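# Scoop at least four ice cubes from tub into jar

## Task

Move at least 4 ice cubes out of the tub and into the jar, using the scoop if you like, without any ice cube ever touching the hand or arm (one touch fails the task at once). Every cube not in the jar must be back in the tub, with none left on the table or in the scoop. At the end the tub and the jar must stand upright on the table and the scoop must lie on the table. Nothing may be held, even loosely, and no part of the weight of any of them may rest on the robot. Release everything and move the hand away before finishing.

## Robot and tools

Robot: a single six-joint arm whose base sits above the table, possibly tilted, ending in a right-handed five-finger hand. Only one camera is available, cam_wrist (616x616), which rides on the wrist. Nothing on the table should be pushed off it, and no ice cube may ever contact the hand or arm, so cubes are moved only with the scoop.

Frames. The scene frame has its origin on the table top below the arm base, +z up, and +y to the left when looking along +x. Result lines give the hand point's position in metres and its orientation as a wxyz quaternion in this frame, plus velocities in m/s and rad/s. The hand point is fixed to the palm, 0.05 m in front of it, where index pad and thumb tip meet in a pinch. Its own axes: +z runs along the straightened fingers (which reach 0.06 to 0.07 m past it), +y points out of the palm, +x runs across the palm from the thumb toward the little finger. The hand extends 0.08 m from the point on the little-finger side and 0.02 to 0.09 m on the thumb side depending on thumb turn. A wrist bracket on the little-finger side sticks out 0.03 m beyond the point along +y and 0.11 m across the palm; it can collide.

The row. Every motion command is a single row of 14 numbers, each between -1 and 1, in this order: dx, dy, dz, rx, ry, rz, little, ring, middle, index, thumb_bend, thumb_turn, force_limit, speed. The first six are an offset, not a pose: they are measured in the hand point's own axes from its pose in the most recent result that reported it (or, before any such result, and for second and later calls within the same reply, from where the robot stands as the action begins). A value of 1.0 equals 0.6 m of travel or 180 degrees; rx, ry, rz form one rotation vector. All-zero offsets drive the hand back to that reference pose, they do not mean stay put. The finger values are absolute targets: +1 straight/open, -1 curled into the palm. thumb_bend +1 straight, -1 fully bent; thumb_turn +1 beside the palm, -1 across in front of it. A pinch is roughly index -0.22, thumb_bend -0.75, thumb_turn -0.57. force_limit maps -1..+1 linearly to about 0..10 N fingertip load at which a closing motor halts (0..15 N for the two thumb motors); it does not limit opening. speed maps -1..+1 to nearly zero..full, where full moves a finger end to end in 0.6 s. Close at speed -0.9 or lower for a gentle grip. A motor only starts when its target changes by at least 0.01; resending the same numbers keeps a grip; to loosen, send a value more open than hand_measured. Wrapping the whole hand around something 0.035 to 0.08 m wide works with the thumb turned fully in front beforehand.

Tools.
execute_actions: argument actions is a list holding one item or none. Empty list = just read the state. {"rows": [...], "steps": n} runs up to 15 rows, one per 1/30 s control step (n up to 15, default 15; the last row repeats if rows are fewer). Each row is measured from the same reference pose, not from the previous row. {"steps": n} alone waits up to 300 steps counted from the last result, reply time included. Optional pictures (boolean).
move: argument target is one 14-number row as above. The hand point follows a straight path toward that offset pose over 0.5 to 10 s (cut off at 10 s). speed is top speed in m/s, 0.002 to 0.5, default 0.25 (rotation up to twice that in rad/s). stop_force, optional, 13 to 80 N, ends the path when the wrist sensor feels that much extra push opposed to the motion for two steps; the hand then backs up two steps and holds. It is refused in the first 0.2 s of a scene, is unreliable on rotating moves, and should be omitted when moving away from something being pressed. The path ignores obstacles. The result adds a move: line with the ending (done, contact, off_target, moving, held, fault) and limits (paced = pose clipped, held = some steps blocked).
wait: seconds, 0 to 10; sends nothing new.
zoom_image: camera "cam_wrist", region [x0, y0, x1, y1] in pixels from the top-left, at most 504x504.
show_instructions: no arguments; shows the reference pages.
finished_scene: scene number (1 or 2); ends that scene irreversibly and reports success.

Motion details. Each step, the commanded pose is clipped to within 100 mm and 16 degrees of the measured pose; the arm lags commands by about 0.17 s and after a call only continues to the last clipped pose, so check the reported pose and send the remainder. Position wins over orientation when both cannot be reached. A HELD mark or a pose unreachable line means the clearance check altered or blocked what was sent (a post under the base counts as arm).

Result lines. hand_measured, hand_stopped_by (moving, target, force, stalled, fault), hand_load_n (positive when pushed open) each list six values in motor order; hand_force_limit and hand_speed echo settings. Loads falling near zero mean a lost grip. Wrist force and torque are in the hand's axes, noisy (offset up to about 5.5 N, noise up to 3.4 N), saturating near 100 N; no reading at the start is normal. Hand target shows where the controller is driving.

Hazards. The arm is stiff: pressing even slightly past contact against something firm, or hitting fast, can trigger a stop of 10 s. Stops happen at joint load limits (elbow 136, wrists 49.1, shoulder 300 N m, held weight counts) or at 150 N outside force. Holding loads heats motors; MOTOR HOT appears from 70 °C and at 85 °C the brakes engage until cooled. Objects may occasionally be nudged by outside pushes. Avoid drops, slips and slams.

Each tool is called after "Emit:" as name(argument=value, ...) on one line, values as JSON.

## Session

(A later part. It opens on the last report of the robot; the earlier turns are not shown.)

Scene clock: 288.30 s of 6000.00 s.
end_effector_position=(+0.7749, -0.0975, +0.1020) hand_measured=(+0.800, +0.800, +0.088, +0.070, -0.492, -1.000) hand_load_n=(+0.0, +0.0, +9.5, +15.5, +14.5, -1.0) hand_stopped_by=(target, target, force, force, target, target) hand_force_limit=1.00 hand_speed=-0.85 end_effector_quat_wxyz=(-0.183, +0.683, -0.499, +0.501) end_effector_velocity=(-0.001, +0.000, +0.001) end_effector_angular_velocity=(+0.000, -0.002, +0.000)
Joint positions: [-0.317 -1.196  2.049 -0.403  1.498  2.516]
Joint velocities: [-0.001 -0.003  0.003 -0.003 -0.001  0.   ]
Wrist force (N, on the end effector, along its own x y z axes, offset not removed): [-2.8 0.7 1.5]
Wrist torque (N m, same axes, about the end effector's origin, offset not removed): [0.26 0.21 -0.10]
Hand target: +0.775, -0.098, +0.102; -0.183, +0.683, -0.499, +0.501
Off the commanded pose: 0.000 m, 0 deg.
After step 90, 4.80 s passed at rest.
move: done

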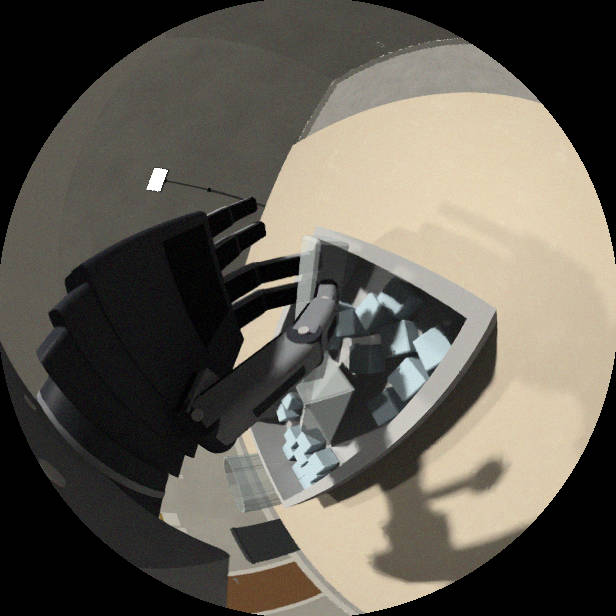

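Emit:
move(target=[-0.036,-0.015,-0.0165,0,0.003,-0.005,0.8,0.8,-0.9,-0.9,-0.5,-1,1,-0.85], speed=0.05)

Emit:
zoom_image(camera="cam_wrist", region=[260,380,370,490])

Scene clock: 294.23 s of 6000.00 s.
end_effector_position=(+0.7709, -0.0727, +0.1022) hand_measured=(+0.800, +0.800, +0.088, +0.070, -0.492, -1.000) hand_load_n=(+0.0, +0.0, +9.0, +14.0, +16.0, -2.0) hand_stopped_by=(target, target, force, force, target, target) hand_force_limit=1.00 hand_speed=-0.85 end_effector_quat_wxyz=(-0.177, +0.684, -0.495, +0.506) end_effector_velocity=(-0.000, +0.002, +0.000) end_effector_angular_velocity=(-0.001, +0.000, -0.001)
Joint positions: [-0.271 -1.202  2.061 -0.415  1.547  2.521]
Joint velocities: [ 0.004 -0.     0.     0.     0.005  0.002]
Wrist force (N, on the end effector, along its own x y z axes, offset not removed): [2.6 1.7 1.2]
Wrist torque (N m, same axes, about the end effector's origin, offset not removed): [0.55 0.09 0.09]
Hand target: +0.771, -0.072, +0.102; -0.177, +0.684, -0.495, +0.506
Off the commanded pose: 0.000 m, 0 deg.
After step 90, 2.07 s passed at rest.
move: done

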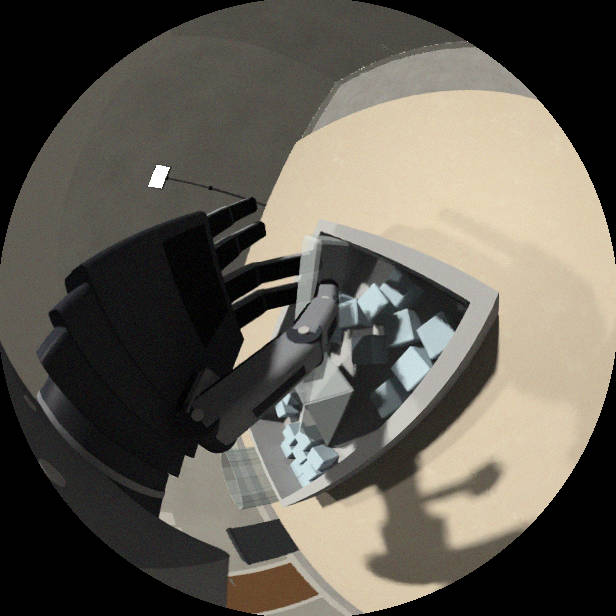

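Region (260, 380, 370, 490) of cam_wrist's 616x616 image, scaled by 4.582, with more detail than that image has.

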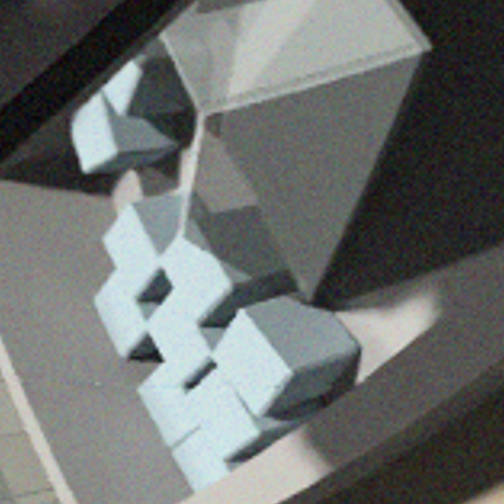

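Emit:
move(target=[0.16,-0.22,-0.05,0,0,0,0.8,0.8,-0.9,-0.9,-0.5,-1,1,-0.85], speed=0.15)

Emit:
move(target=[-0.25,-0.17,0,0,0,0,0.8,0.8,-0.9,-0.9,-0.5,-1,1,-0.85], speed=0.15)

Emit:
zoom_image(camera="cam_wrist", region=[250,250,560,560])

Scene clock: 304.70 s of 6000.00 s.
end_effector_position=(+0.8103, -0.0879, +0.2625) hand_measured=(+0.800, +0.800, +0.088, +0.070, -0.492, -1.000) hand_load_n=(+0.0, +0.0, +10.0, +14.5, +13.5, -2.0) hand_stopped_by=(target, target, force, force, target, target) hand_force_limit=1.00 hand_speed=-0.85 end_effector_quat_wxyz=(-0.177, +0.684, -0.495, +0.506) end_effector_velocity=(+0.001, -0.000, +0.002) end_effector_angular_velocity=(+0.001, +0.000, -0.001)
Joint positions: [-0.274 -1.327  1.871 -0.1    1.544  2.519]
Joint velocities: [-0.    -0.001 -0.004  0.005  0.     0.001]
Wrist force (N, on the end effector, along its own x y z axes, offset not removed): [-1.9 0.0 2.4]
Wrist torque (N m, same axes, about the end effector's origin, offset not removed): [-0.09 0.01 -0.29]
Hand target: +0.810, -0.088, +0.263; -0.177, +0.684, -0.495, +0.506
Off the commanded pose: 0.000 m, 0 deg.
After step 90, 5.87 s passed at rest.
move: done

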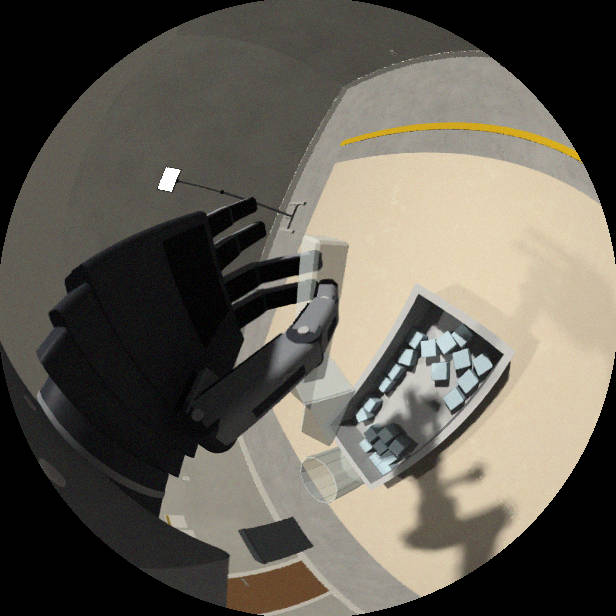

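Scene clock: 306.43 s of 6000.00 s.
end_effector_position=(+0.8610, +0.0861, +0.2608) hand_measured=(+0.800, +0.800, +0.088, +0.070, -0.492, -1.000) hand_load_n=(+0.0, +0.0, +10.0, +14.5, +13.5, -2.0) hand_stopped_by=(target, target, force, force, target, target) hand_force_limit=1.00 hand_speed=-0.85 end_effector_quat_wxyz=(-0.177, +0.684, -0.495, +0.506) end_effector_velocity=(+0.000, +0.002, -0.000) end_effector_angular_velocity=(+0.001, +0.001, -0.000)
Joint positions: [ 0.017 -1.22   1.731 -0.053  1.807  2.647]
Joint velocities: [ 0.003  0.002 -0.003  0.002  0.003  0.002]
Wrist force (N, on the end effector, along its own x y z axes, offset not removed): [-2.1 2.1 0.0]
Wrist torque (N m, same axes, about the end effector's origin, offset not removed): [0.38 0.09 -0.14]
Hand target: +0.861, +0.086, +0.261; -0.177, +0.684, -0.495, +0.506
Off the commanded pose: 0.000 m, 0 deg.
move: done

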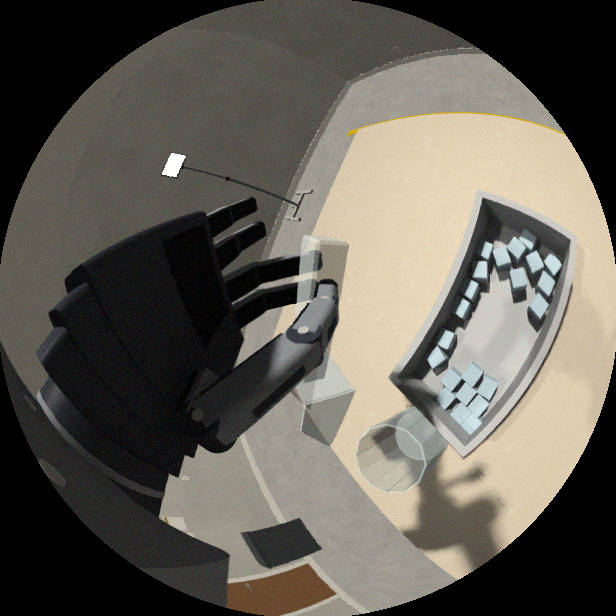

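Region (250, 250, 560, 560) of cam_wrist's 616x616 image, scaled by 1.626, with more detail than that image has.

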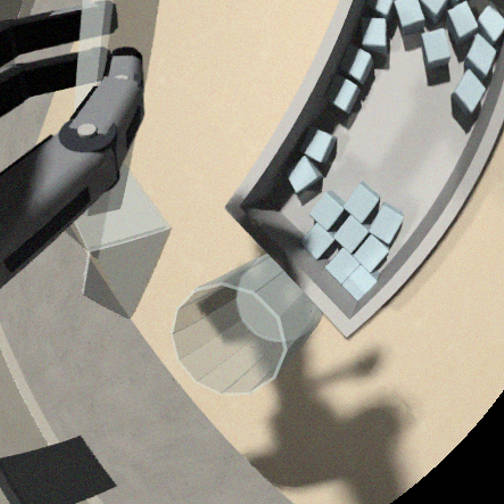

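Emit:
move(target=[0.204,0.29,-0.0173,0.0173,-0.0247,-0.0142,0.8,0.8,-1,-0.9,-0.5,-1,1,-0.85], speed=0.15)

Emit:
move(target=[-0.085,0.121,0.0696,0,0,0,0.8,0.8,-1,-0.9,-0.5,-1,1,-0.85], speed=0.06)

Emit:
move(target=[0,0.01,-0.0173,0,0,0,0.8,0.8,-1,-0.9,-0.5,-1,1,-0.85], speed=0.02)

Emit:
zoom_image(camera="cam_wrist", region=[240,350,380,490])

Scene clock: 333.47 s of 6000.00 s.
end_effector_position=(+0.7656, -0.0939, +0.1992) hand_measured=(+0.800, +0.800, +0.088, +0.070, -0.492, -1.000) hand_load_n=(+0.0, +0.0, +10.0, +14.5, +13.5, -2.0) hand_stopped_by=(target, target, force, force, target, target) hand_force_limit=1.00 hand_speed=-0.85 end_effector_quat_wxyz=(-0.203, +0.709, -0.458, +0.496) end_effector_velocity=(-0.001, -0.002, -0.001) end_effector_angular_velocity=(+0.001, +0.001, +0.002)
Joint positions: [-0.352 -1.336  2.019 -0.23   1.38   2.44 ]
Joint velocities: [-0.005  0.001  0.002 -0.    -0.006 -0.002]
Wrist force (N, on the end effector, along its own x y z axes, offset not removed): [-3.1 1.1 0.2]
Wrist torque (N m, same axes, about the end effector's origin, offset not removed): [0.20 0.22 -0.26]
Hand target: +0.765, -0.094, +0.199; -0.203, +0.709, -0.458, +0.496
Off the commanded pose: 0.000 m, 0 deg.
After step 90, 22.10 s passed at rest.
move: done

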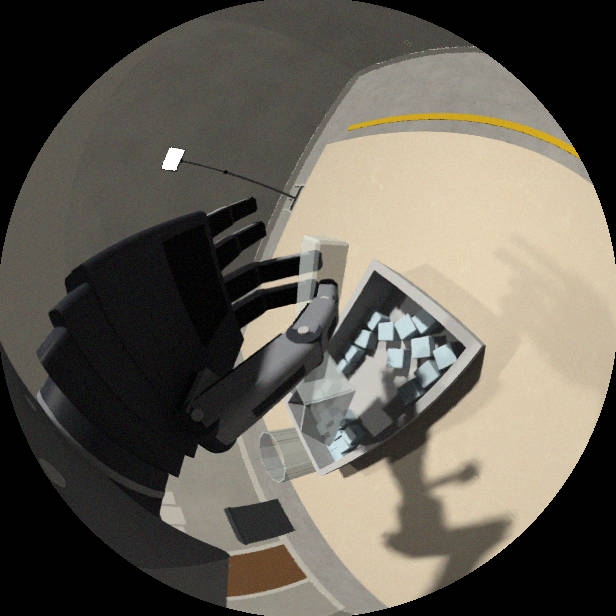

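Scene clock: 335.50 s of 6000.00 s.
end_effector_position=(+0.7657, -0.0936, +0.1013) hand_measured=(+0.800, +0.800, +0.088, +0.070, -0.492, -1.000) hand_load_n=(+0.0, +0.0, +9.5, +14.0, +14.5, -2.5) hand_stopped_by=(target, target, force, force, target, target) hand_force_limit=1.00 hand_speed=-0.85 end_effector_quat_wxyz=(-0.203, +0.709, -0.458, +0.496) end_effector_velocity=(-0.000, -0.000, -0.002) end_effector_angular_velocity=(+0.001, +0.001, -0.001)
Joint positions: [-0.352 -1.211  2.079 -0.415  1.38   2.44 ]
Joint velocities: [-0.001  0.003 -0.    -0.002 -0.     0.   ]
Wrist force (N, on the end effector, along its own x y z axes, offset not removed): [-2.2 -0.6 -0.6]
Wrist torque (N m, same axes, about the end effector's origin, offset not removed): [0.16 0.24 -0.11]
Hand target: +0.766, -0.094, +0.101; -0.203, +0.709, -0.458, +0.496
Off the commanded pose: 0.000 m, 0 deg.
move: done

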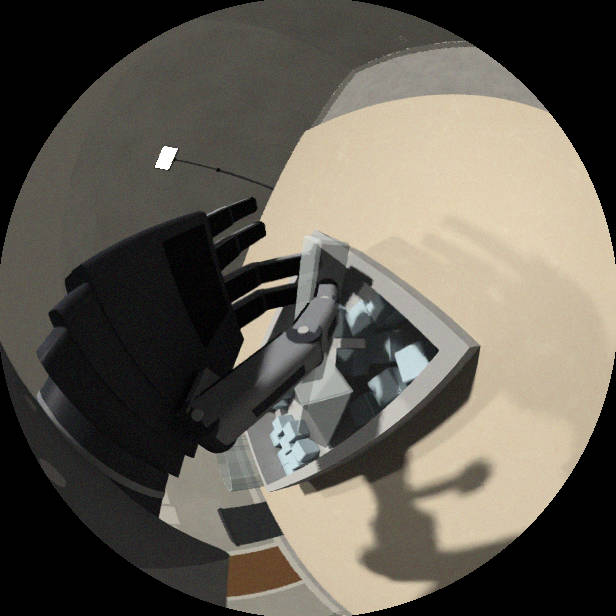

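Scene clock: 336.40 s of 6000.00 s.
end_effector_position=(+0.7540, -0.0949, +0.1012) hand_measured=(+0.800, +0.800, +0.088, +0.070, -0.492, -1.000) hand_load_n=(+0.0, +0.0, +9.0, +15.5, +14.0, -1.0) hand_stopped_by=(target, target, force, force, target, target) hand_force_limit=1.00 hand_speed=-0.85 end_effector_quat_wxyz=(-0.203, +0.709, -0.458, +0.496) end_effector_velocity=(-0.002, -0.000, +0.000) end_effector_angular_velocity=(+0.001, -0.000, -0.000)
Joint positions: [-0.363 -1.225  2.102 -0.423  1.37   2.435]
Joint velocities: [-0.002 -0.003  0.004 -0.001 -0.002 -0.   ]
Wrist force (N, on the end effector, along its own x y z axes, offset not removed): [-3.9 -0.2 0.1]
Wrist torque (N m, same axes, about the end effector's origin, offset not removed): [0.24 0.50 -0.12]
Hand target: +0.754, -0.095, +0.101; -0.203, +0.709, -0.458, +0.496
Off the commanded pose: 0.000 m, 0 deg.
move: done

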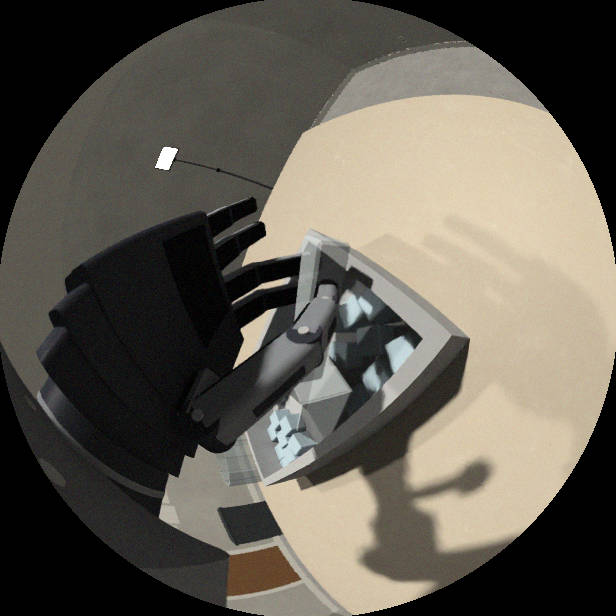

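Region (240, 350, 380, 490) of cam_wrist's 616x616 image, scaled by 3.600, with more detail than that image has.

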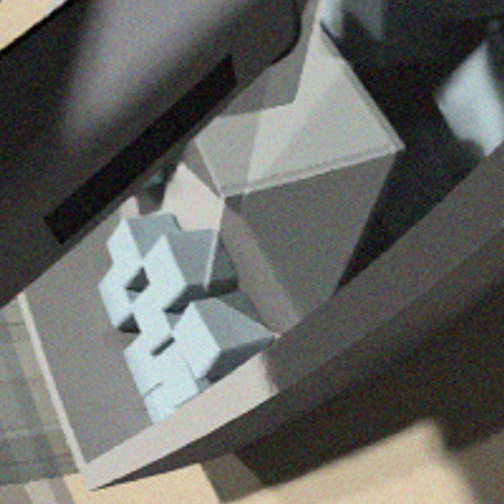

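Emit:
move(target=[0,0.007,-0.012,0,0,0,0.8,0.8,-1,-0.9,-0.5,-1,1,-0.85], speed=0.02)

Emit:
move(target=[-0.05,-0.029,-0.0105,0,0,0,0.8,0.8,-1,-0.9,-0.5,-1,1,-0.85], speed=0.02)

Emit:
zoom_image(camera="cam_wrist", region=[240,350,380,490])

Scene clock: 344.30 s of 6000.00 s.
end_effector_position=(+0.7459, -0.0958, +0.1012) hand_measured=(+0.800, +0.800, +0.088, +0.070, -0.492, -1.000) hand_load_n=(+0.0, +0.0, +9.0, +15.5, +14.0, -0.5) hand_stopped_by=(target, target, force, force, target, target) hand_force_limit=1.00 hand_speed=-0.85 end_effector_quat_wxyz=(-0.203, +0.709, -0.458, +0.496) end_effector_velocity=(-0.002, -0.000, -0.001) end_effector_angular_velocity=(+0.000, +0.000, -0.000)
Joint positions: [-0.371 -1.235  2.118 -0.428  1.363  2.432]
Joint velocities: [-0.002 -0.002  0.005 -0.002 -0.002 -0.001]
Wrist force (N, on the end effector, along its own x y z axes, offset not removed): [-1.0 -1.1 0.2]
Wrist torque (N m, same axes, about the end effector's origin, offset not removed): [0.09 0.02 0.05]
Hand target: +0.746, -0.096, +0.101; -0.203, +0.709, -0.458, +0.496
Off the commanded pose: 0.000 m, 0 deg.
After step 90, 4.17 s passed at rest.
move: done

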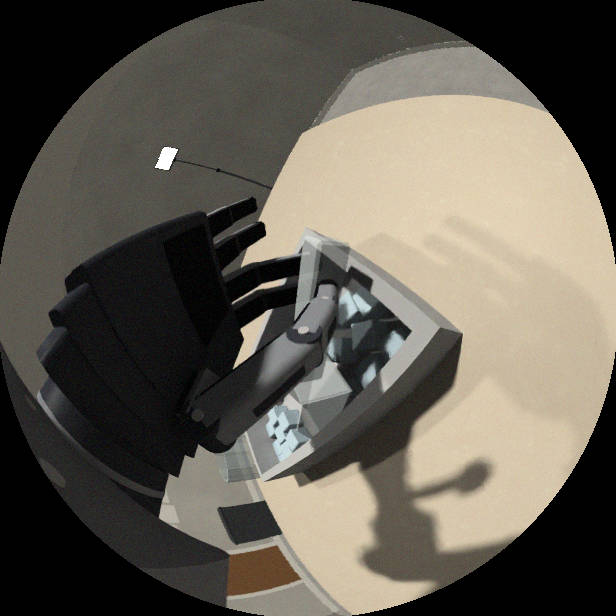

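Scene clock: 346.37 s of 6000.00 s.
end_effector_position=(+0.7455, -0.0607, +0.1013) hand_measured=(+0.800, +0.800, +0.088, +0.070, -0.492, -1.000) hand_load_n=(+0.0, +0.0, +9.0, +14.5, +15.0, -1.5) hand_stopped_by=(target, target, force, force, target, target) hand_force_limit=1.00 hand_speed=-0.85 end_effector_quat_wxyz=(-0.203, +0.709, -0.458, +0.496) end_effector_velocity=(-0.001, +0.002, -0.000) end_effector_angular_velocity=(+0.001, +0.001, -0.001)
Joint positions: [-0.308 -1.24   2.123 -0.434  1.42   2.46 ]
Joint velocities: [ 0.003 -0.     0.001  0.001  0.003  0.003]
Wrist force (N, on the end effector, along its own x y z axes, offset not removed): [2.9 1.8 2.7]
Wrist torque (N m, same axes, about the end effector's origin, offset not removed): [0.24 0.14 0.00]
Hand target: +0.745, -0.060, +0.101; -0.203, +0.709, -0.458, +0.496
Off the commanded pose: 0.000 m, 0 deg.
move: done

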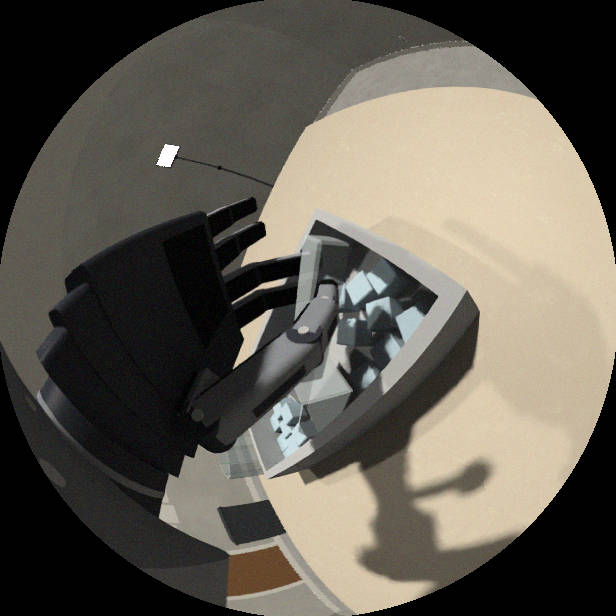

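Region (240, 350, 380, 490) of cam_wrist's 616x616 image, scaled by 3.600, with more detail than that image has.

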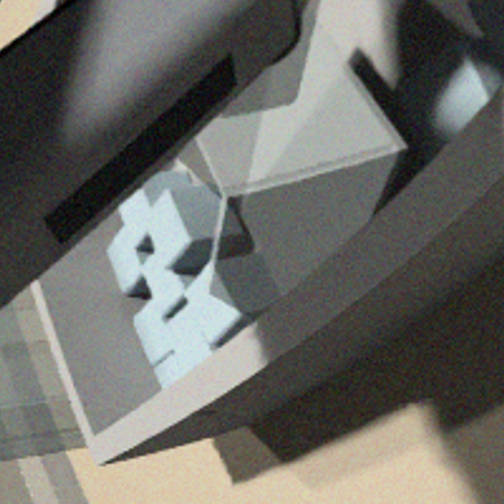

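Emit:
move(target=[0,0.005,-0.009,0,0,0,0.8,0.8,-1,-0.9,-0.5,-1,1,-0.85], speed=0.02)

Emit:
move(target=[-0.026,-0.013,-0.0075,0,0,0,0.8,0.8,-1,-0.9,-0.5,-1,1,-0.85], speed=0.02)

Emit:
zoom_image(camera="cam_wrist", region=[240,350,380,490])

Scene clock: 354.03 s of 6000.00 s.
end_effector_position=(+0.7395, -0.0612, +0.1014) hand_measured=(+0.800, +0.800, +0.088, +0.070, -0.492, -1.000) hand_load_n=(+0.0, +0.0, +7.0, +18.5, +14.5, +2.5) hand_stopped_by=(target, target, force, force, target, target) hand_force_limit=1.00 hand_speed=-0.85 end_effector_quat_wxyz=(-0.203, +0.709, -0.458, +0.496) end_effector_velocity=(-0.002, -0.000, +0.001) end_effector_angular_velocity=(+0.000, -0.001, +0.000)
Joint positions: [-0.313 -1.247  2.135 -0.438  1.415  2.458]
Joint velocities: [-0.002 -0.003  0.004 -0.001 -0.002 -0.   ]
Wrist force (N, on the end effector, along its own x y z axes, offset not removed): [0.2 -0.9 0.7]
Wrist torque (N m, same axes, about the end effector's origin, offset not removed): [0.19 0.59 -0.06]
Hand target: +0.739, -0.061, +0.101; -0.203, +0.709, -0.458, +0.496
Off the commanded pose: 0.000 m, 0 deg.
After step 90, 3.97 s passed at rest.
move: done

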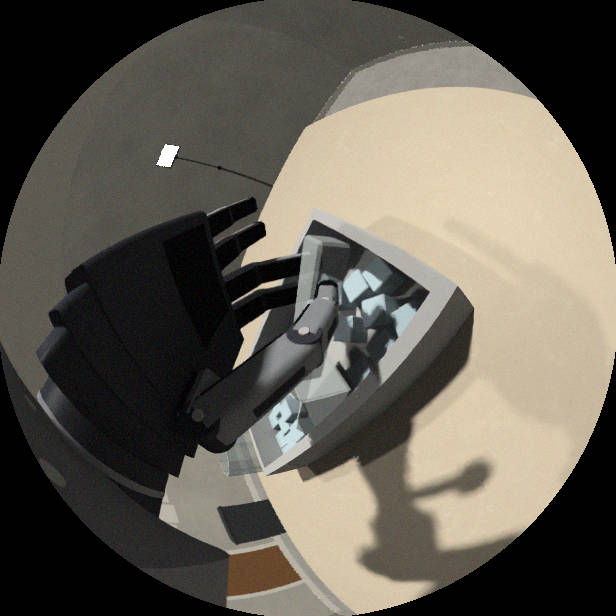

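Scene clock: 355.23 s of 6000.00 s.
end_effector_position=(+0.7377, -0.0435, +0.1010) hand_measured=(+0.800, +0.800, +0.088, +0.070, -0.492, -1.000) hand_load_n=(+0.0, +0.0, +8.0, +16.0, +15.0, +0.0) hand_stopped_by=(target, target, force, force, target, target) hand_force_limit=1.00 hand_speed=-0.85 end_effector_quat_wxyz=(-0.203, +0.709, -0.458, +0.496) end_effector_velocity=(-0.001, +0.002, -0.001) end_effector_angular_velocity=(+0.001, +0.001, -0.000)
Joint positions: [-0.281 -1.25   2.139 -0.442  1.444  2.472]
Joint velocities: [ 0.003 -0.     0.002 -0.001  0.003  0.002]
Wrist force (N, on the end effector, along its own x y z axes, offset not removed): [2.7 0.9 1.2]
Wrist torque (N m, same axes, about the end effector's origin, offset not removed): [0.22 0.34 0.00]
Hand target: +0.738, -0.043, +0.101; -0.203, +0.709, -0.458, +0.496
Off the commanded pose: 0.000 m, 0 deg.
move: done

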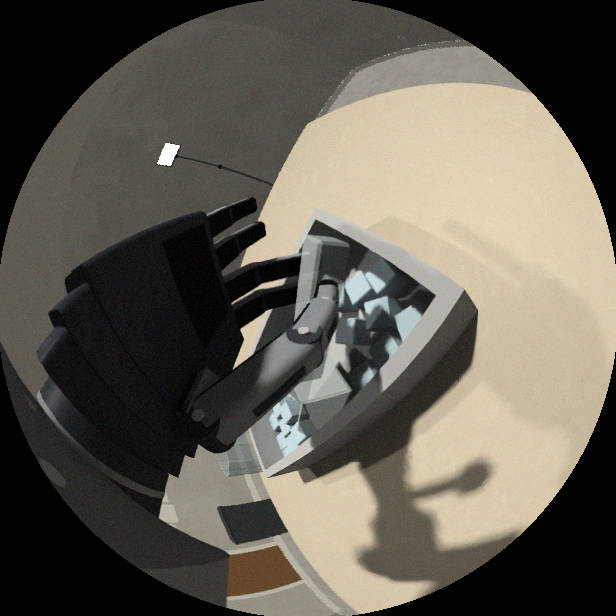

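Region (240, 350, 380, 490) of cam_wrist's 616x616 image, scaled by 3.600, with more detail than that image has.

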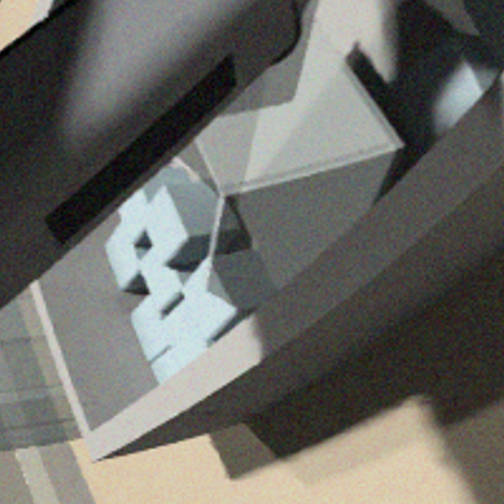

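Emit:
move(target=[0,0,0,0,-0.0222,0.0385,0.8,0.8,-0.9,-0.9,-0.5,-1,1,-0.85], speed=0.03)

Emit:
zoom_image(camera="cam_wrist", region=[240,350,380,490])

Scene clock: 367.47 s of 6000.00 s.
end_effector_position=(+0.7377, -0.0435, +0.1010) hand_measured=(+0.800, +0.800, +0.084, +0.070, -0.492, -1.000) hand_load_n=(+0.0, +0.0, +10.0, +16.5, +15.5, +2.0) hand_stopped_by=(target, target, force, force, target, target) hand_force_limit=1.00 hand_speed=-0.85 end_effector_quat_wxyz=(-0.248, +0.697, -0.493, +0.458) end_effector_velocity=(+0.000, +0.001, -0.000) end_effector_angular_velocity=(+0.011, +0.000, +0.001)
Joint positions: [-0.325 -1.248  2.122 -0.381  1.349  2.564]
Joint velocities: [-0.003  0.001 -0.001  0.003 -0.008  0.007]
Wrist force (N, on the end effector, along its own x y z axes, offset not removed): [0.3 3.2 1.8]
Wrist torque (N m, same axes, about the end effector's origin, offset not removed): [0.42 0.59 -0.28]
Hand target: +0.738, -0.044, +0.101; -0.249, +0.697, -0.493, +0.458
Off the commanded pose: 0.000 m, 0 deg.
After step 90, 6.67 s passed at rest.
move: done

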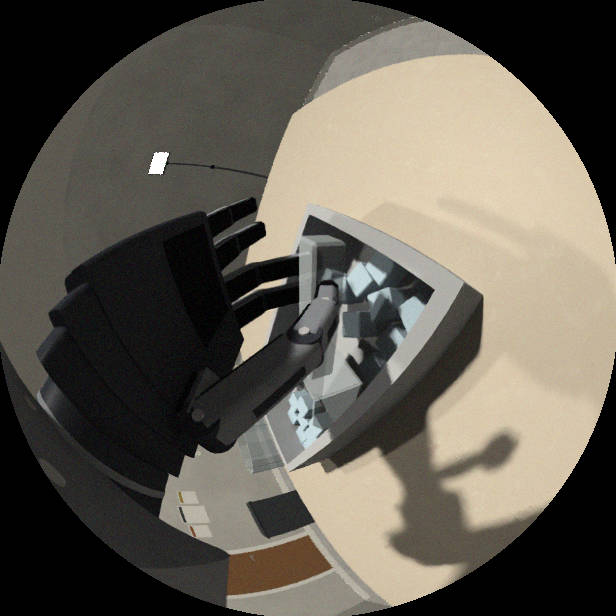

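Region (240, 350, 380, 490) of cam_wrist's 616x616 image, scaled by 3.600, with more detail than that image has.

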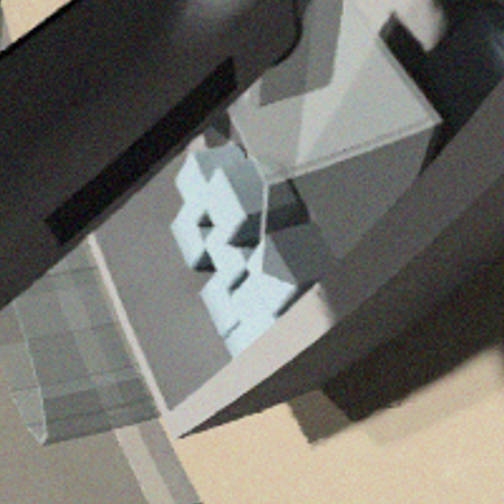

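Emit:
move(target=[0.04,0.009,0.008,0.0,0,0,0.8,0.8,-1,-1,-0.5,-1,1,-0.85], speed=0.04)

Emit:
move(target=[0,-0.08,0.139,0,0,0,0.8,0.8,-1,-1,-0.5,-1,1,-0.85], speed=0.2)

Emit:
zoom_image(camera="cam_wrist", region=[240,330,440,530])

Scene clock: 380.53 s of 6000.00 s.
end_effector_position=(+0.7417, -0.0679, +0.1039) hand_measured=(+0.800, +0.800, +0.082, +0.070, -0.492, -1.000) hand_load_n=(+0.0, +0.0, +12.5, +13.5, +14.5, -1.5) hand_stopped_by=(target, target, force, force, target, target) hand_force_limit=1.00 hand_speed=-0.85 end_effector_quat_wxyz=(-0.248, +0.697, -0.493, +0.458) end_effector_velocity=(-0.000, -0.002, -0.001) end_effector_angular_velocity=(+0.001, +0.001, -0.000)
Joint positions: [-0.366 -1.244  2.109 -0.367  1.312  2.544]
Joint velocities: [-0.003  0.001  0.    -0.    -0.003 -0.001]
Wrist force (N, on the end effector, along its own x y z axes, offset not removed): [-5.5 1.4 0.1]
Wrist torque (N m, same axes, about the end effector's origin, offset not removed): [0.29 0.62 -0.42]
Hand target: +0.742, -0.068, +0.104; -0.248, +0.697, -0.493, +0.458
Off the commanded pose: 0.000 m, 0 deg.
After step 90, 9.07 s passed at rest.
move: done

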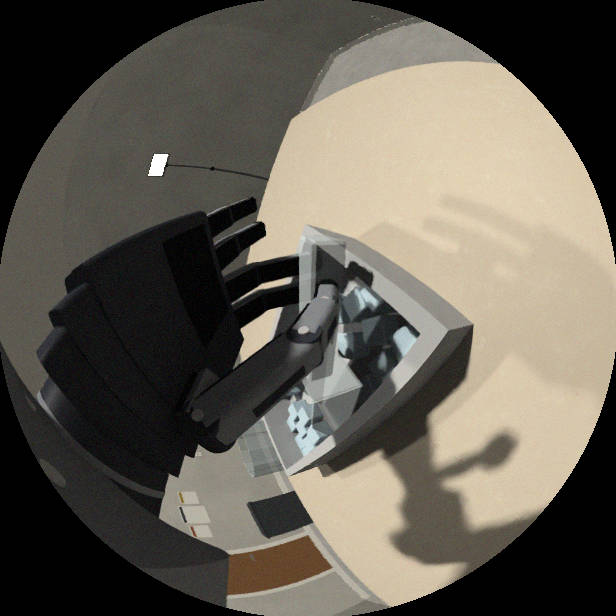

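Scene clock: 381.57 s of 6000.00 s.
end_effector_position=(+0.8372, -0.0577, +0.1041) hand_measured=(+0.800, +0.800, +0.082, +0.068, -0.490, -1.000) hand_load_n=(+0.0, +0.0, +13.5, +11.0, +14.0, +2.5) hand_stopped_by=(target, target, force, force, target, target) hand_force_limit=1.00 hand_speed=-0.85 end_effector_quat_wxyz=(-0.248, +0.697, -0.493, +0.458) end_effector_velocity=(+0.002, +0.000, -0.000) end_effector_angular_velocity=(-0.001, -0.000, -0.000)
Joint positions: [-0.287 -1.125  1.917 -0.304  1.382  2.582]
Joint velocities: [ 0.001  0.002 -0.003  0.001  0.002 -0.   ]
Wrist force (N, on the end effector, along its own x y z axes, offset not removed): [-1.4 0.5 1.3]
Wrist torque (N m, same axes, about the end effector's origin, offset not removed): [0.08 0.00 -0.24]
Hand target: +0.837, -0.058, +0.104; -0.248, +0.697, -0.493, +0.458
Off the commanded pose: 0.000 m, 0 deg.
move: done

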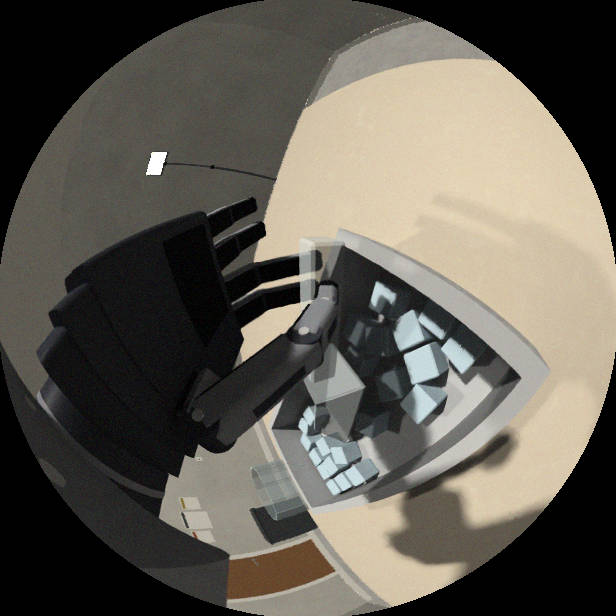

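Region (240, 330, 440, 530) of cam_wrist's 616x616 image, scaled by 2.520, with more detail than that image has.

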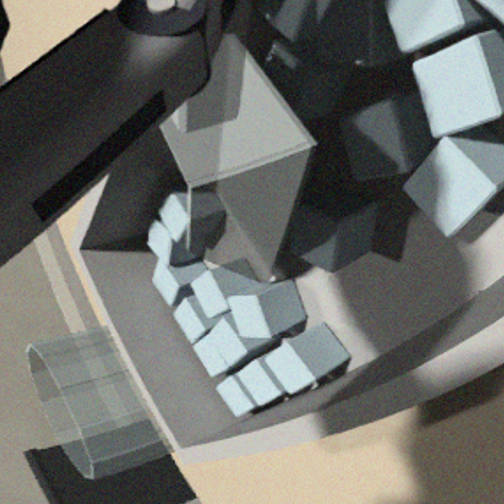

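Emit:
move(target=[0.008,0.032,-0.049,0,0,0,0.8,0.8,-1,-1,-0.5,-1,1,-0.85], speed=0.03)

Emit:
move(target=[-0.0053,0.0106,0.006,0,0,0,0.8,0.8,-1,-1,-0.5,-1,1,-0.85], speed=0.02)

Emit:
zoom_image(camera="cam_wrist", region=[250,350,410,510])

Scene clock: 391.90 s of 6000.00 s.
end_effector_position=(+0.8030, -0.0666, +0.1041) hand_measured=(+0.800, +0.800, +0.082, +0.068, -0.490, -1.000) hand_load_n=(+0.0, +0.0, +13.5, +11.0, +14.0, +2.5) hand_stopped_by=(target, target, force, force, target, target) hand_force_limit=1.00 hand_speed=-0.85 end_effector_quat_wxyz=(-0.248, +0.697, -0.493, +0.458) end_effector_velocity=(-0.003, -0.000, -0.000) end_effector_angular_velocity=(-0.000, +0.001, +0.001)
Joint positions: [-0.321 -1.167  1.986 -0.327  1.352  2.566]
Joint velocities: [-0.002 -0.003  0.005 -0.001 -0.002 -0.002]
Wrist force (N, on the end effector, along its own x y z axes, offset not removed): [-4.1 2.6 1.4]
Wrist torque (N m, same axes, about the end effector's origin, offset not removed): [0.32 0.34 -0.33]
Hand target: +0.803, -0.067, +0.104; -0.248, +0.697, -0.493, +0.458
Off the commanded pose: 0.000 m, 0 deg.
After step 90, 5.80 s passed at rest.
move: done

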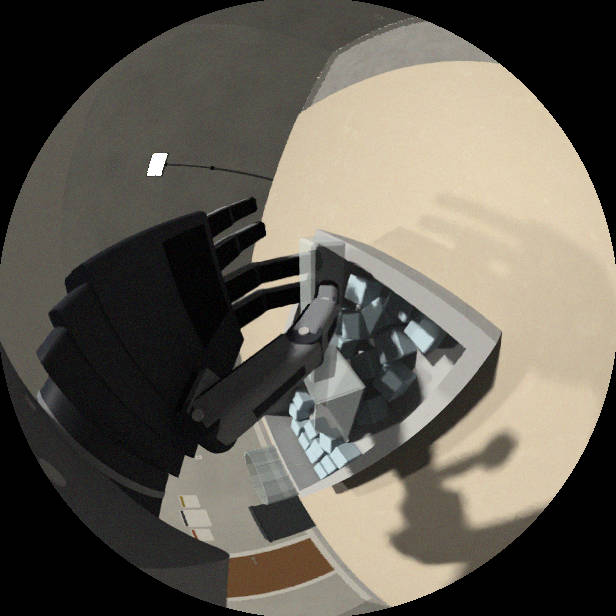

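Scene clock: 392.63 s of 6000.00 s.
end_effector_position=(+0.8030, -0.0666, +0.0964) hand_measured=(+0.800, +0.800, +0.082, +0.068, -0.490, -1.000) hand_load_n=(+0.0, +0.0, +13.5, +10.5, +15.0, +1.0) hand_stopped_by=(target, target, force, force, target, target) hand_force_limit=1.00 hand_speed=-0.85 end_effector_quat_wxyz=(-0.248, +0.697, -0.493, +0.458) end_effector_velocity=(+0.001, +0.000, -0.001) end_effector_angular_velocity=(-0.001, -0.003, +0.001)
Joint positions: [-0.321 -1.157  1.99  -0.341  1.352  2.566]
Joint velocities: [ 0.001  0.003 -0.    -0.006  0.     0.   ]
Wrist force (N, on the end effector, along its own x y z axes, offset not removed): [-3.2 -2.1 0.3]
Wrist torque (N m, same axes, about the end effector's origin, offset not removed): [-0.07 0.31 -0.18]
Hand target: +0.803, -0.067, +0.096; -0.248, +0.697, -0.493, +0.458
Off the commanded pose: 0.000 m, 0 deg.
move: done

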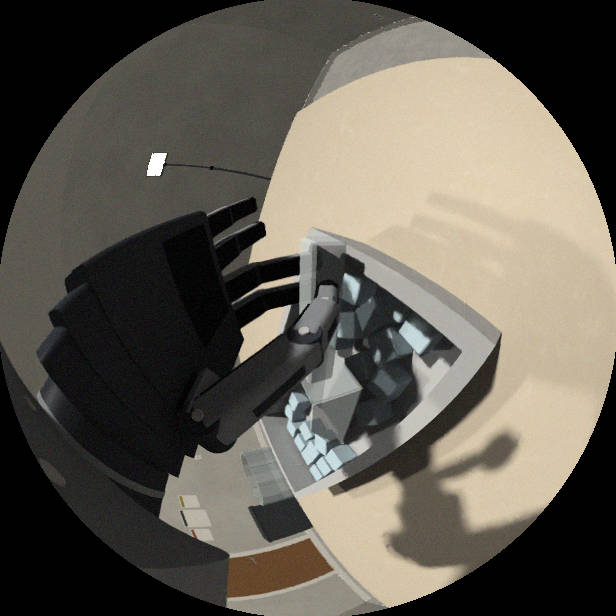

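Region (250, 350, 410, 510) of cam_wrist's 616x616 image, scaled by 3.150, with more detail than that image has.

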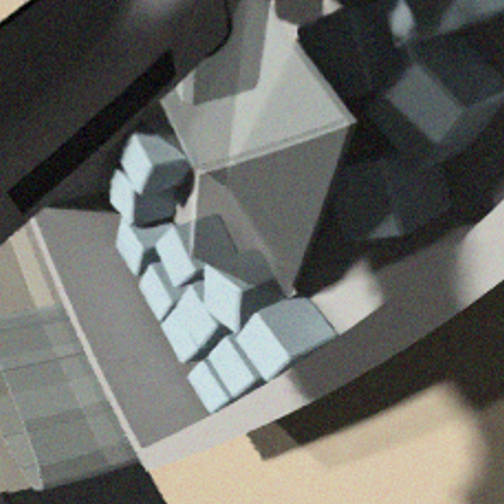

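Push along +Y .035.

Emit:
move(target=[-0.054,-0.022,-0.007,0,0,0,0.8,0.8,-1,-1,-0.5,-1,1,-0.85], speed=0.025)

Emit:
zoom_image(camera="cam_wrist", region=[250,350,410,510])

Scene clock: 398.17 s of 6000.00 s.
end_effector_position=(+0.8022, -0.0315, +0.0961) hand_measured=(+0.800, +0.800, +0.082, +0.068, -0.490, -1.000) hand_load_n=(+0.0, +0.0, +14.0, +9.5, +16.0, +0.0) hand_stopped_by=(target, target, force, force, target, target) hand_force_limit=1.00 hand_speed=-0.85 end_effector_quat_wxyz=(-0.248, +0.697, -0.493, +0.458) end_effector_velocity=(-0.001, +0.002, -0.001) end_effector_angular_velocity=(+0.000, +0.001, -0.000)
Joint positions: [-0.264 -1.16   1.996 -0.349  1.402  2.594]
Joint velocities: [ 0.004  0.     0.001 -0.     0.004  0.002]
Wrist force (N, on the end effector, along its own x y z axes, offset not removed): [3.4 -1.5 -0.7]
Wrist torque (N m, same axes, about the end effector's origin, offset not removed): [0.01 0.01 -0.10]
Hand target: +0.802, -0.031, +0.096; -0.248, +0.697, -0.493, +0.458
Off the commanded pose: 0.000 m, 0 deg.
After step 90, 0.83 s passed at rest.
move: done

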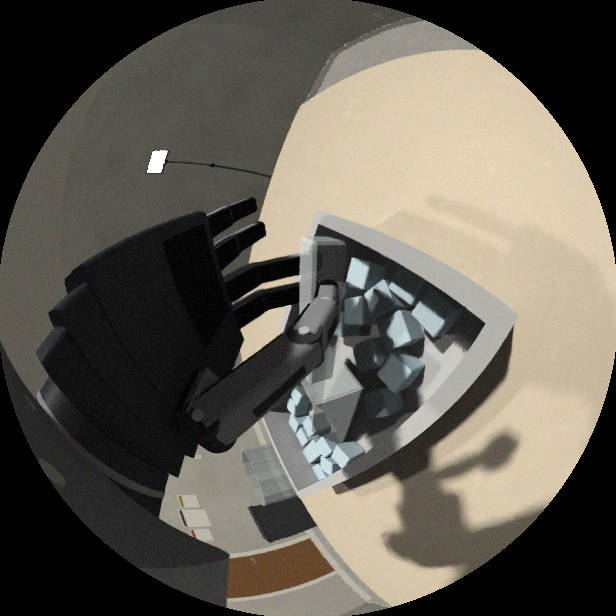

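Region (250, 350, 410, 510) of cam_wrist's 616x616 image, scaled by 3.150, with more detail than that image has.

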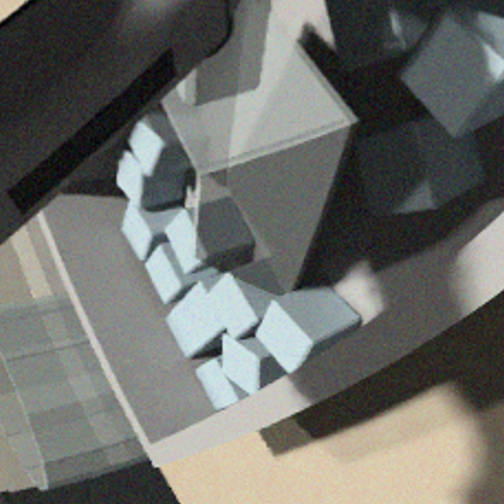

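Emit:
move(target=[0.004,0.013,-0.019,0,0,0,0.8,0.8,-1,-1,-0.5,-1,1,-0.85], speed=0.02)

Emit:
move(target=[-0.023,-0.0095,-0.003,0,0,0,0.8,0.8,-1,-1,-0.5,-1,1,-0.85], speed=0.02)

Emit:
zoom_image(camera="cam_wrist", region=[250,350,410,510])

Scene clock: 407.23 s of 6000.00 s.
end_effector_position=(+0.7890, -0.0356, +0.0960) hand_measured=(+0.800, +0.800, +0.082, +0.070, -0.490, -1.000) hand_load_n=(+0.0, +0.0, +11.5, +14.0, +14.5, +5.0) hand_stopped_by=(target, target, force, force, target, target) hand_force_limit=1.00 hand_speed=-0.85 end_effector_quat_wxyz=(-0.248, +0.697, -0.493, +0.458) end_effector_velocity=(-0.001, -0.001, +0.002) end_effector_angular_velocity=(-0.001, -0.002, +0.000)
Joint positions: [-0.278 -1.176  2.022 -0.358  1.39   2.587]
Joint velocities: [-0.002 -0.003  0.002 -0.001 -0.002 -0.001]
Wrist force (N, on the end effector, along its own x y z axes, offset not removed): [-1.2 -0.5 2.2]
Wrist torque (N m, same axes, about the end effector's origin, offset not removed): [0.17 0.07 0.08]
Hand target: +0.789, -0.036, +0.096; -0.248, +0.697, -0.493, +0.458
Off the commanded pose: 0.000 m, 0 deg.
After step 90, 5.07 s passed at rest.
move: done

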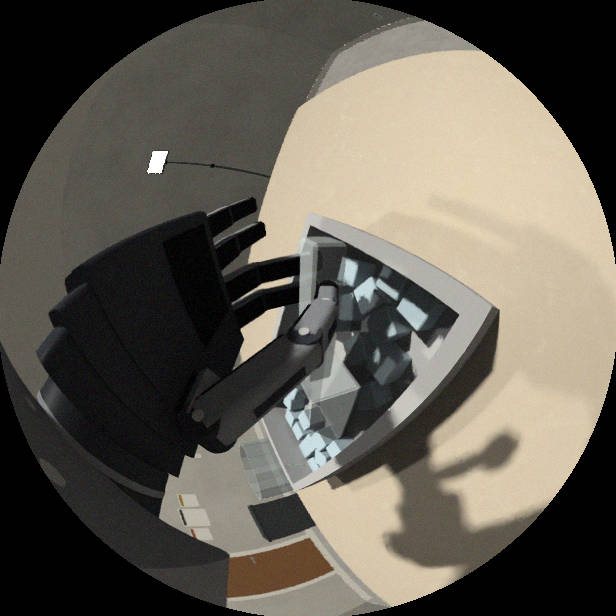

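Scene clock: 408.27 s of 6000.00 s.
end_effector_position=(+0.7887, -0.0207, +0.0960) hand_measured=(+0.800, +0.800, +0.082, +0.070, -0.490, -1.000) hand_load_n=(+0.0, +0.0, +12.5, +11.5, +15.5, +2.0) hand_stopped_by=(target, target, force, force, target, target) hand_force_limit=1.00 hand_speed=-0.85 end_effector_quat_wxyz=(-0.248, +0.697, -0.493, +0.458) end_effector_velocity=(+0.002, +0.002, +0.002) end_effector_angular_velocity=(-0.001, -0.004, +0.000)
Joint positions: [-0.253 -1.177  2.024 -0.36   1.412  2.599]
Joint velocities: [ 0.004 -0.001 -0.002 -0.002  0.003  0.002]
Wrist force (N, on the end effector, along its own x y z axes, offset not removed): [0.3 2.2 -0.3]
Wrist torque (N m, same axes, about the end effector's origin, offset not removed): [0.55 0.54 -0.13]
Hand target: +0.789, -0.021, +0.096; -0.248, +0.697, -0.493, +0.458
Off the commanded pose: 0.000 m, 0 deg.
move: done

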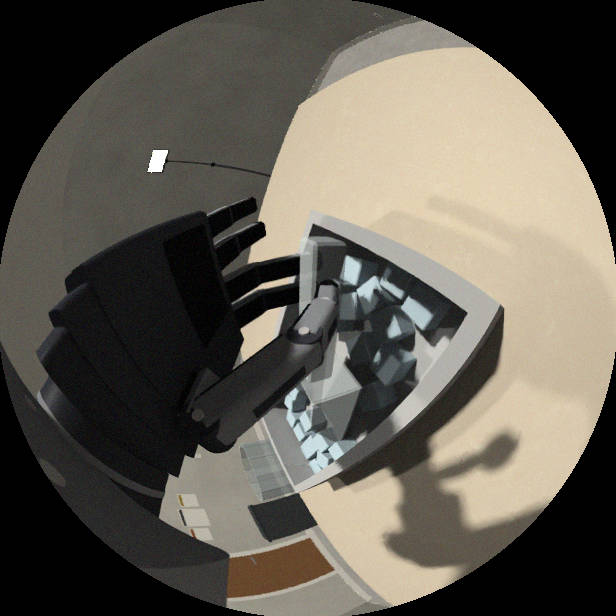

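Region (250, 350, 410, 510) of cam_wrist's 616x616 image, scaled by 3.150, with more detail than that image has.

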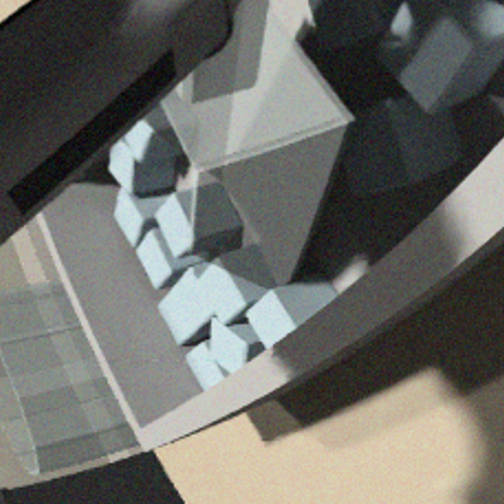

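Emit:
move(target=[0.03,-0.009,-0.005,0,-0.0264,0.0457,0.8,0.8,-0.9,-0.9,-0.5,-1,1,-0.85], speed=0.06)

Emit:
move(target=[0.17,0.045,0.007,0,0,0,0.8,0.8,-0.9,-0.9,-0.5,-1,1,-0.85], speed=0.06)

Scene clock: 421.13 s of 6000.00 s.
end_effector_position=(+0.7903, -0.0347, +0.1087) hand_measured=(+0.800, +0.800, +0.082, +0.070, -0.490, -1.000) hand_load_n=(+0.0, +0.0, +13.5, +11.5, +14.0, +2.0) hand_stopped_by=(target, target, force, force, target, target) hand_force_limit=1.00 hand_speed=-0.85 end_effector_quat_wxyz=(-0.300, +0.678, -0.530, +0.410) end_effector_velocity=(+0.000, -0.001, +0.001) end_effector_angular_velocity=(+0.010, +0.000, +0.001)
Joint positions: [-0.325 -1.183  1.994 -0.277  1.277  2.696]
Joint velocities: [-0.004  0.    -0.002  0.004 -0.009  0.005]
Wrist force (N, on the end effector, along its own x y z axes, offset not removed): [-2.0 0.0 0.6]
Wrist torque (N m, same axes, about the end effector's origin, offset not removed): [0.02 0.09 -0.28]
Hand target: +0.790, -0.035, +0.109; -0.301, +0.678, -0.531, +0.410
Off the commanded pose: 0.000 m, 0 deg.
After step 90, 8.17 s passed at rest.
move: done

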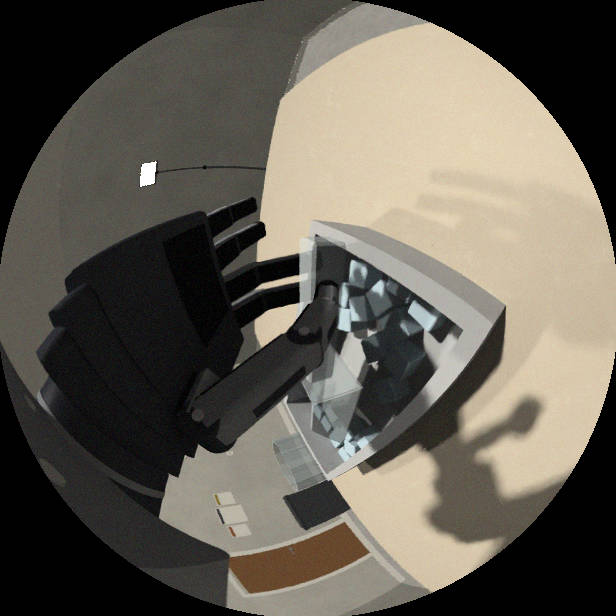

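Scene clock: 423.30 s of 6000.00 s.
end_effector_position=(+0.7915, -0.1401, +0.1081) hand_measured=(+0.800, +0.800, +0.082, +0.070, -0.490, -1.000) hand_load_n=(+0.0, +0.0, +12.0, +13.5, +13.5, +4.5) hand_stopped_by=(target, target, force, force, target, target) hand_force_limit=1.00 hand_speed=-0.85 end_effector_quat_wxyz=(-0.300, +0.678, -0.530, +0.410) end_effector_velocity=(+0.001, -0.002, +0.000) end_effector_angular_velocity=(-0.001, -0.001, +0.001)
Joint positions: [-0.489 -1.152  1.952 -0.232  1.137  2.604]
Joint velocities: [-0.003  0.001 -0.003  0.001 -0.003 -0.003]
Wrist force (N, on the end effector, along its own x y z axes, offset not removed): [-6.9 0.1 0.2]
Wrist torque (N m, same axes, about the end effector's origin, offset not removed): [0.24 0.36 -0.20]
Hand target: +0.792, -0.140, +0.108; -0.300, +0.678, -0.530, +0.410
Off the commanded pose: 0.000 m, 0 deg.
move: done

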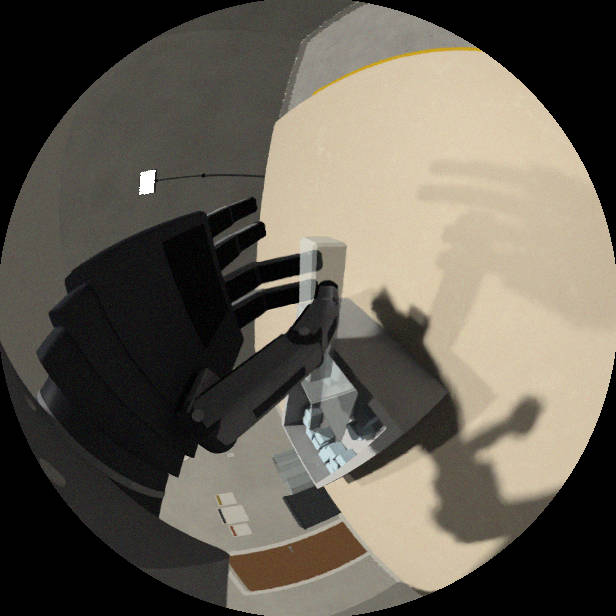

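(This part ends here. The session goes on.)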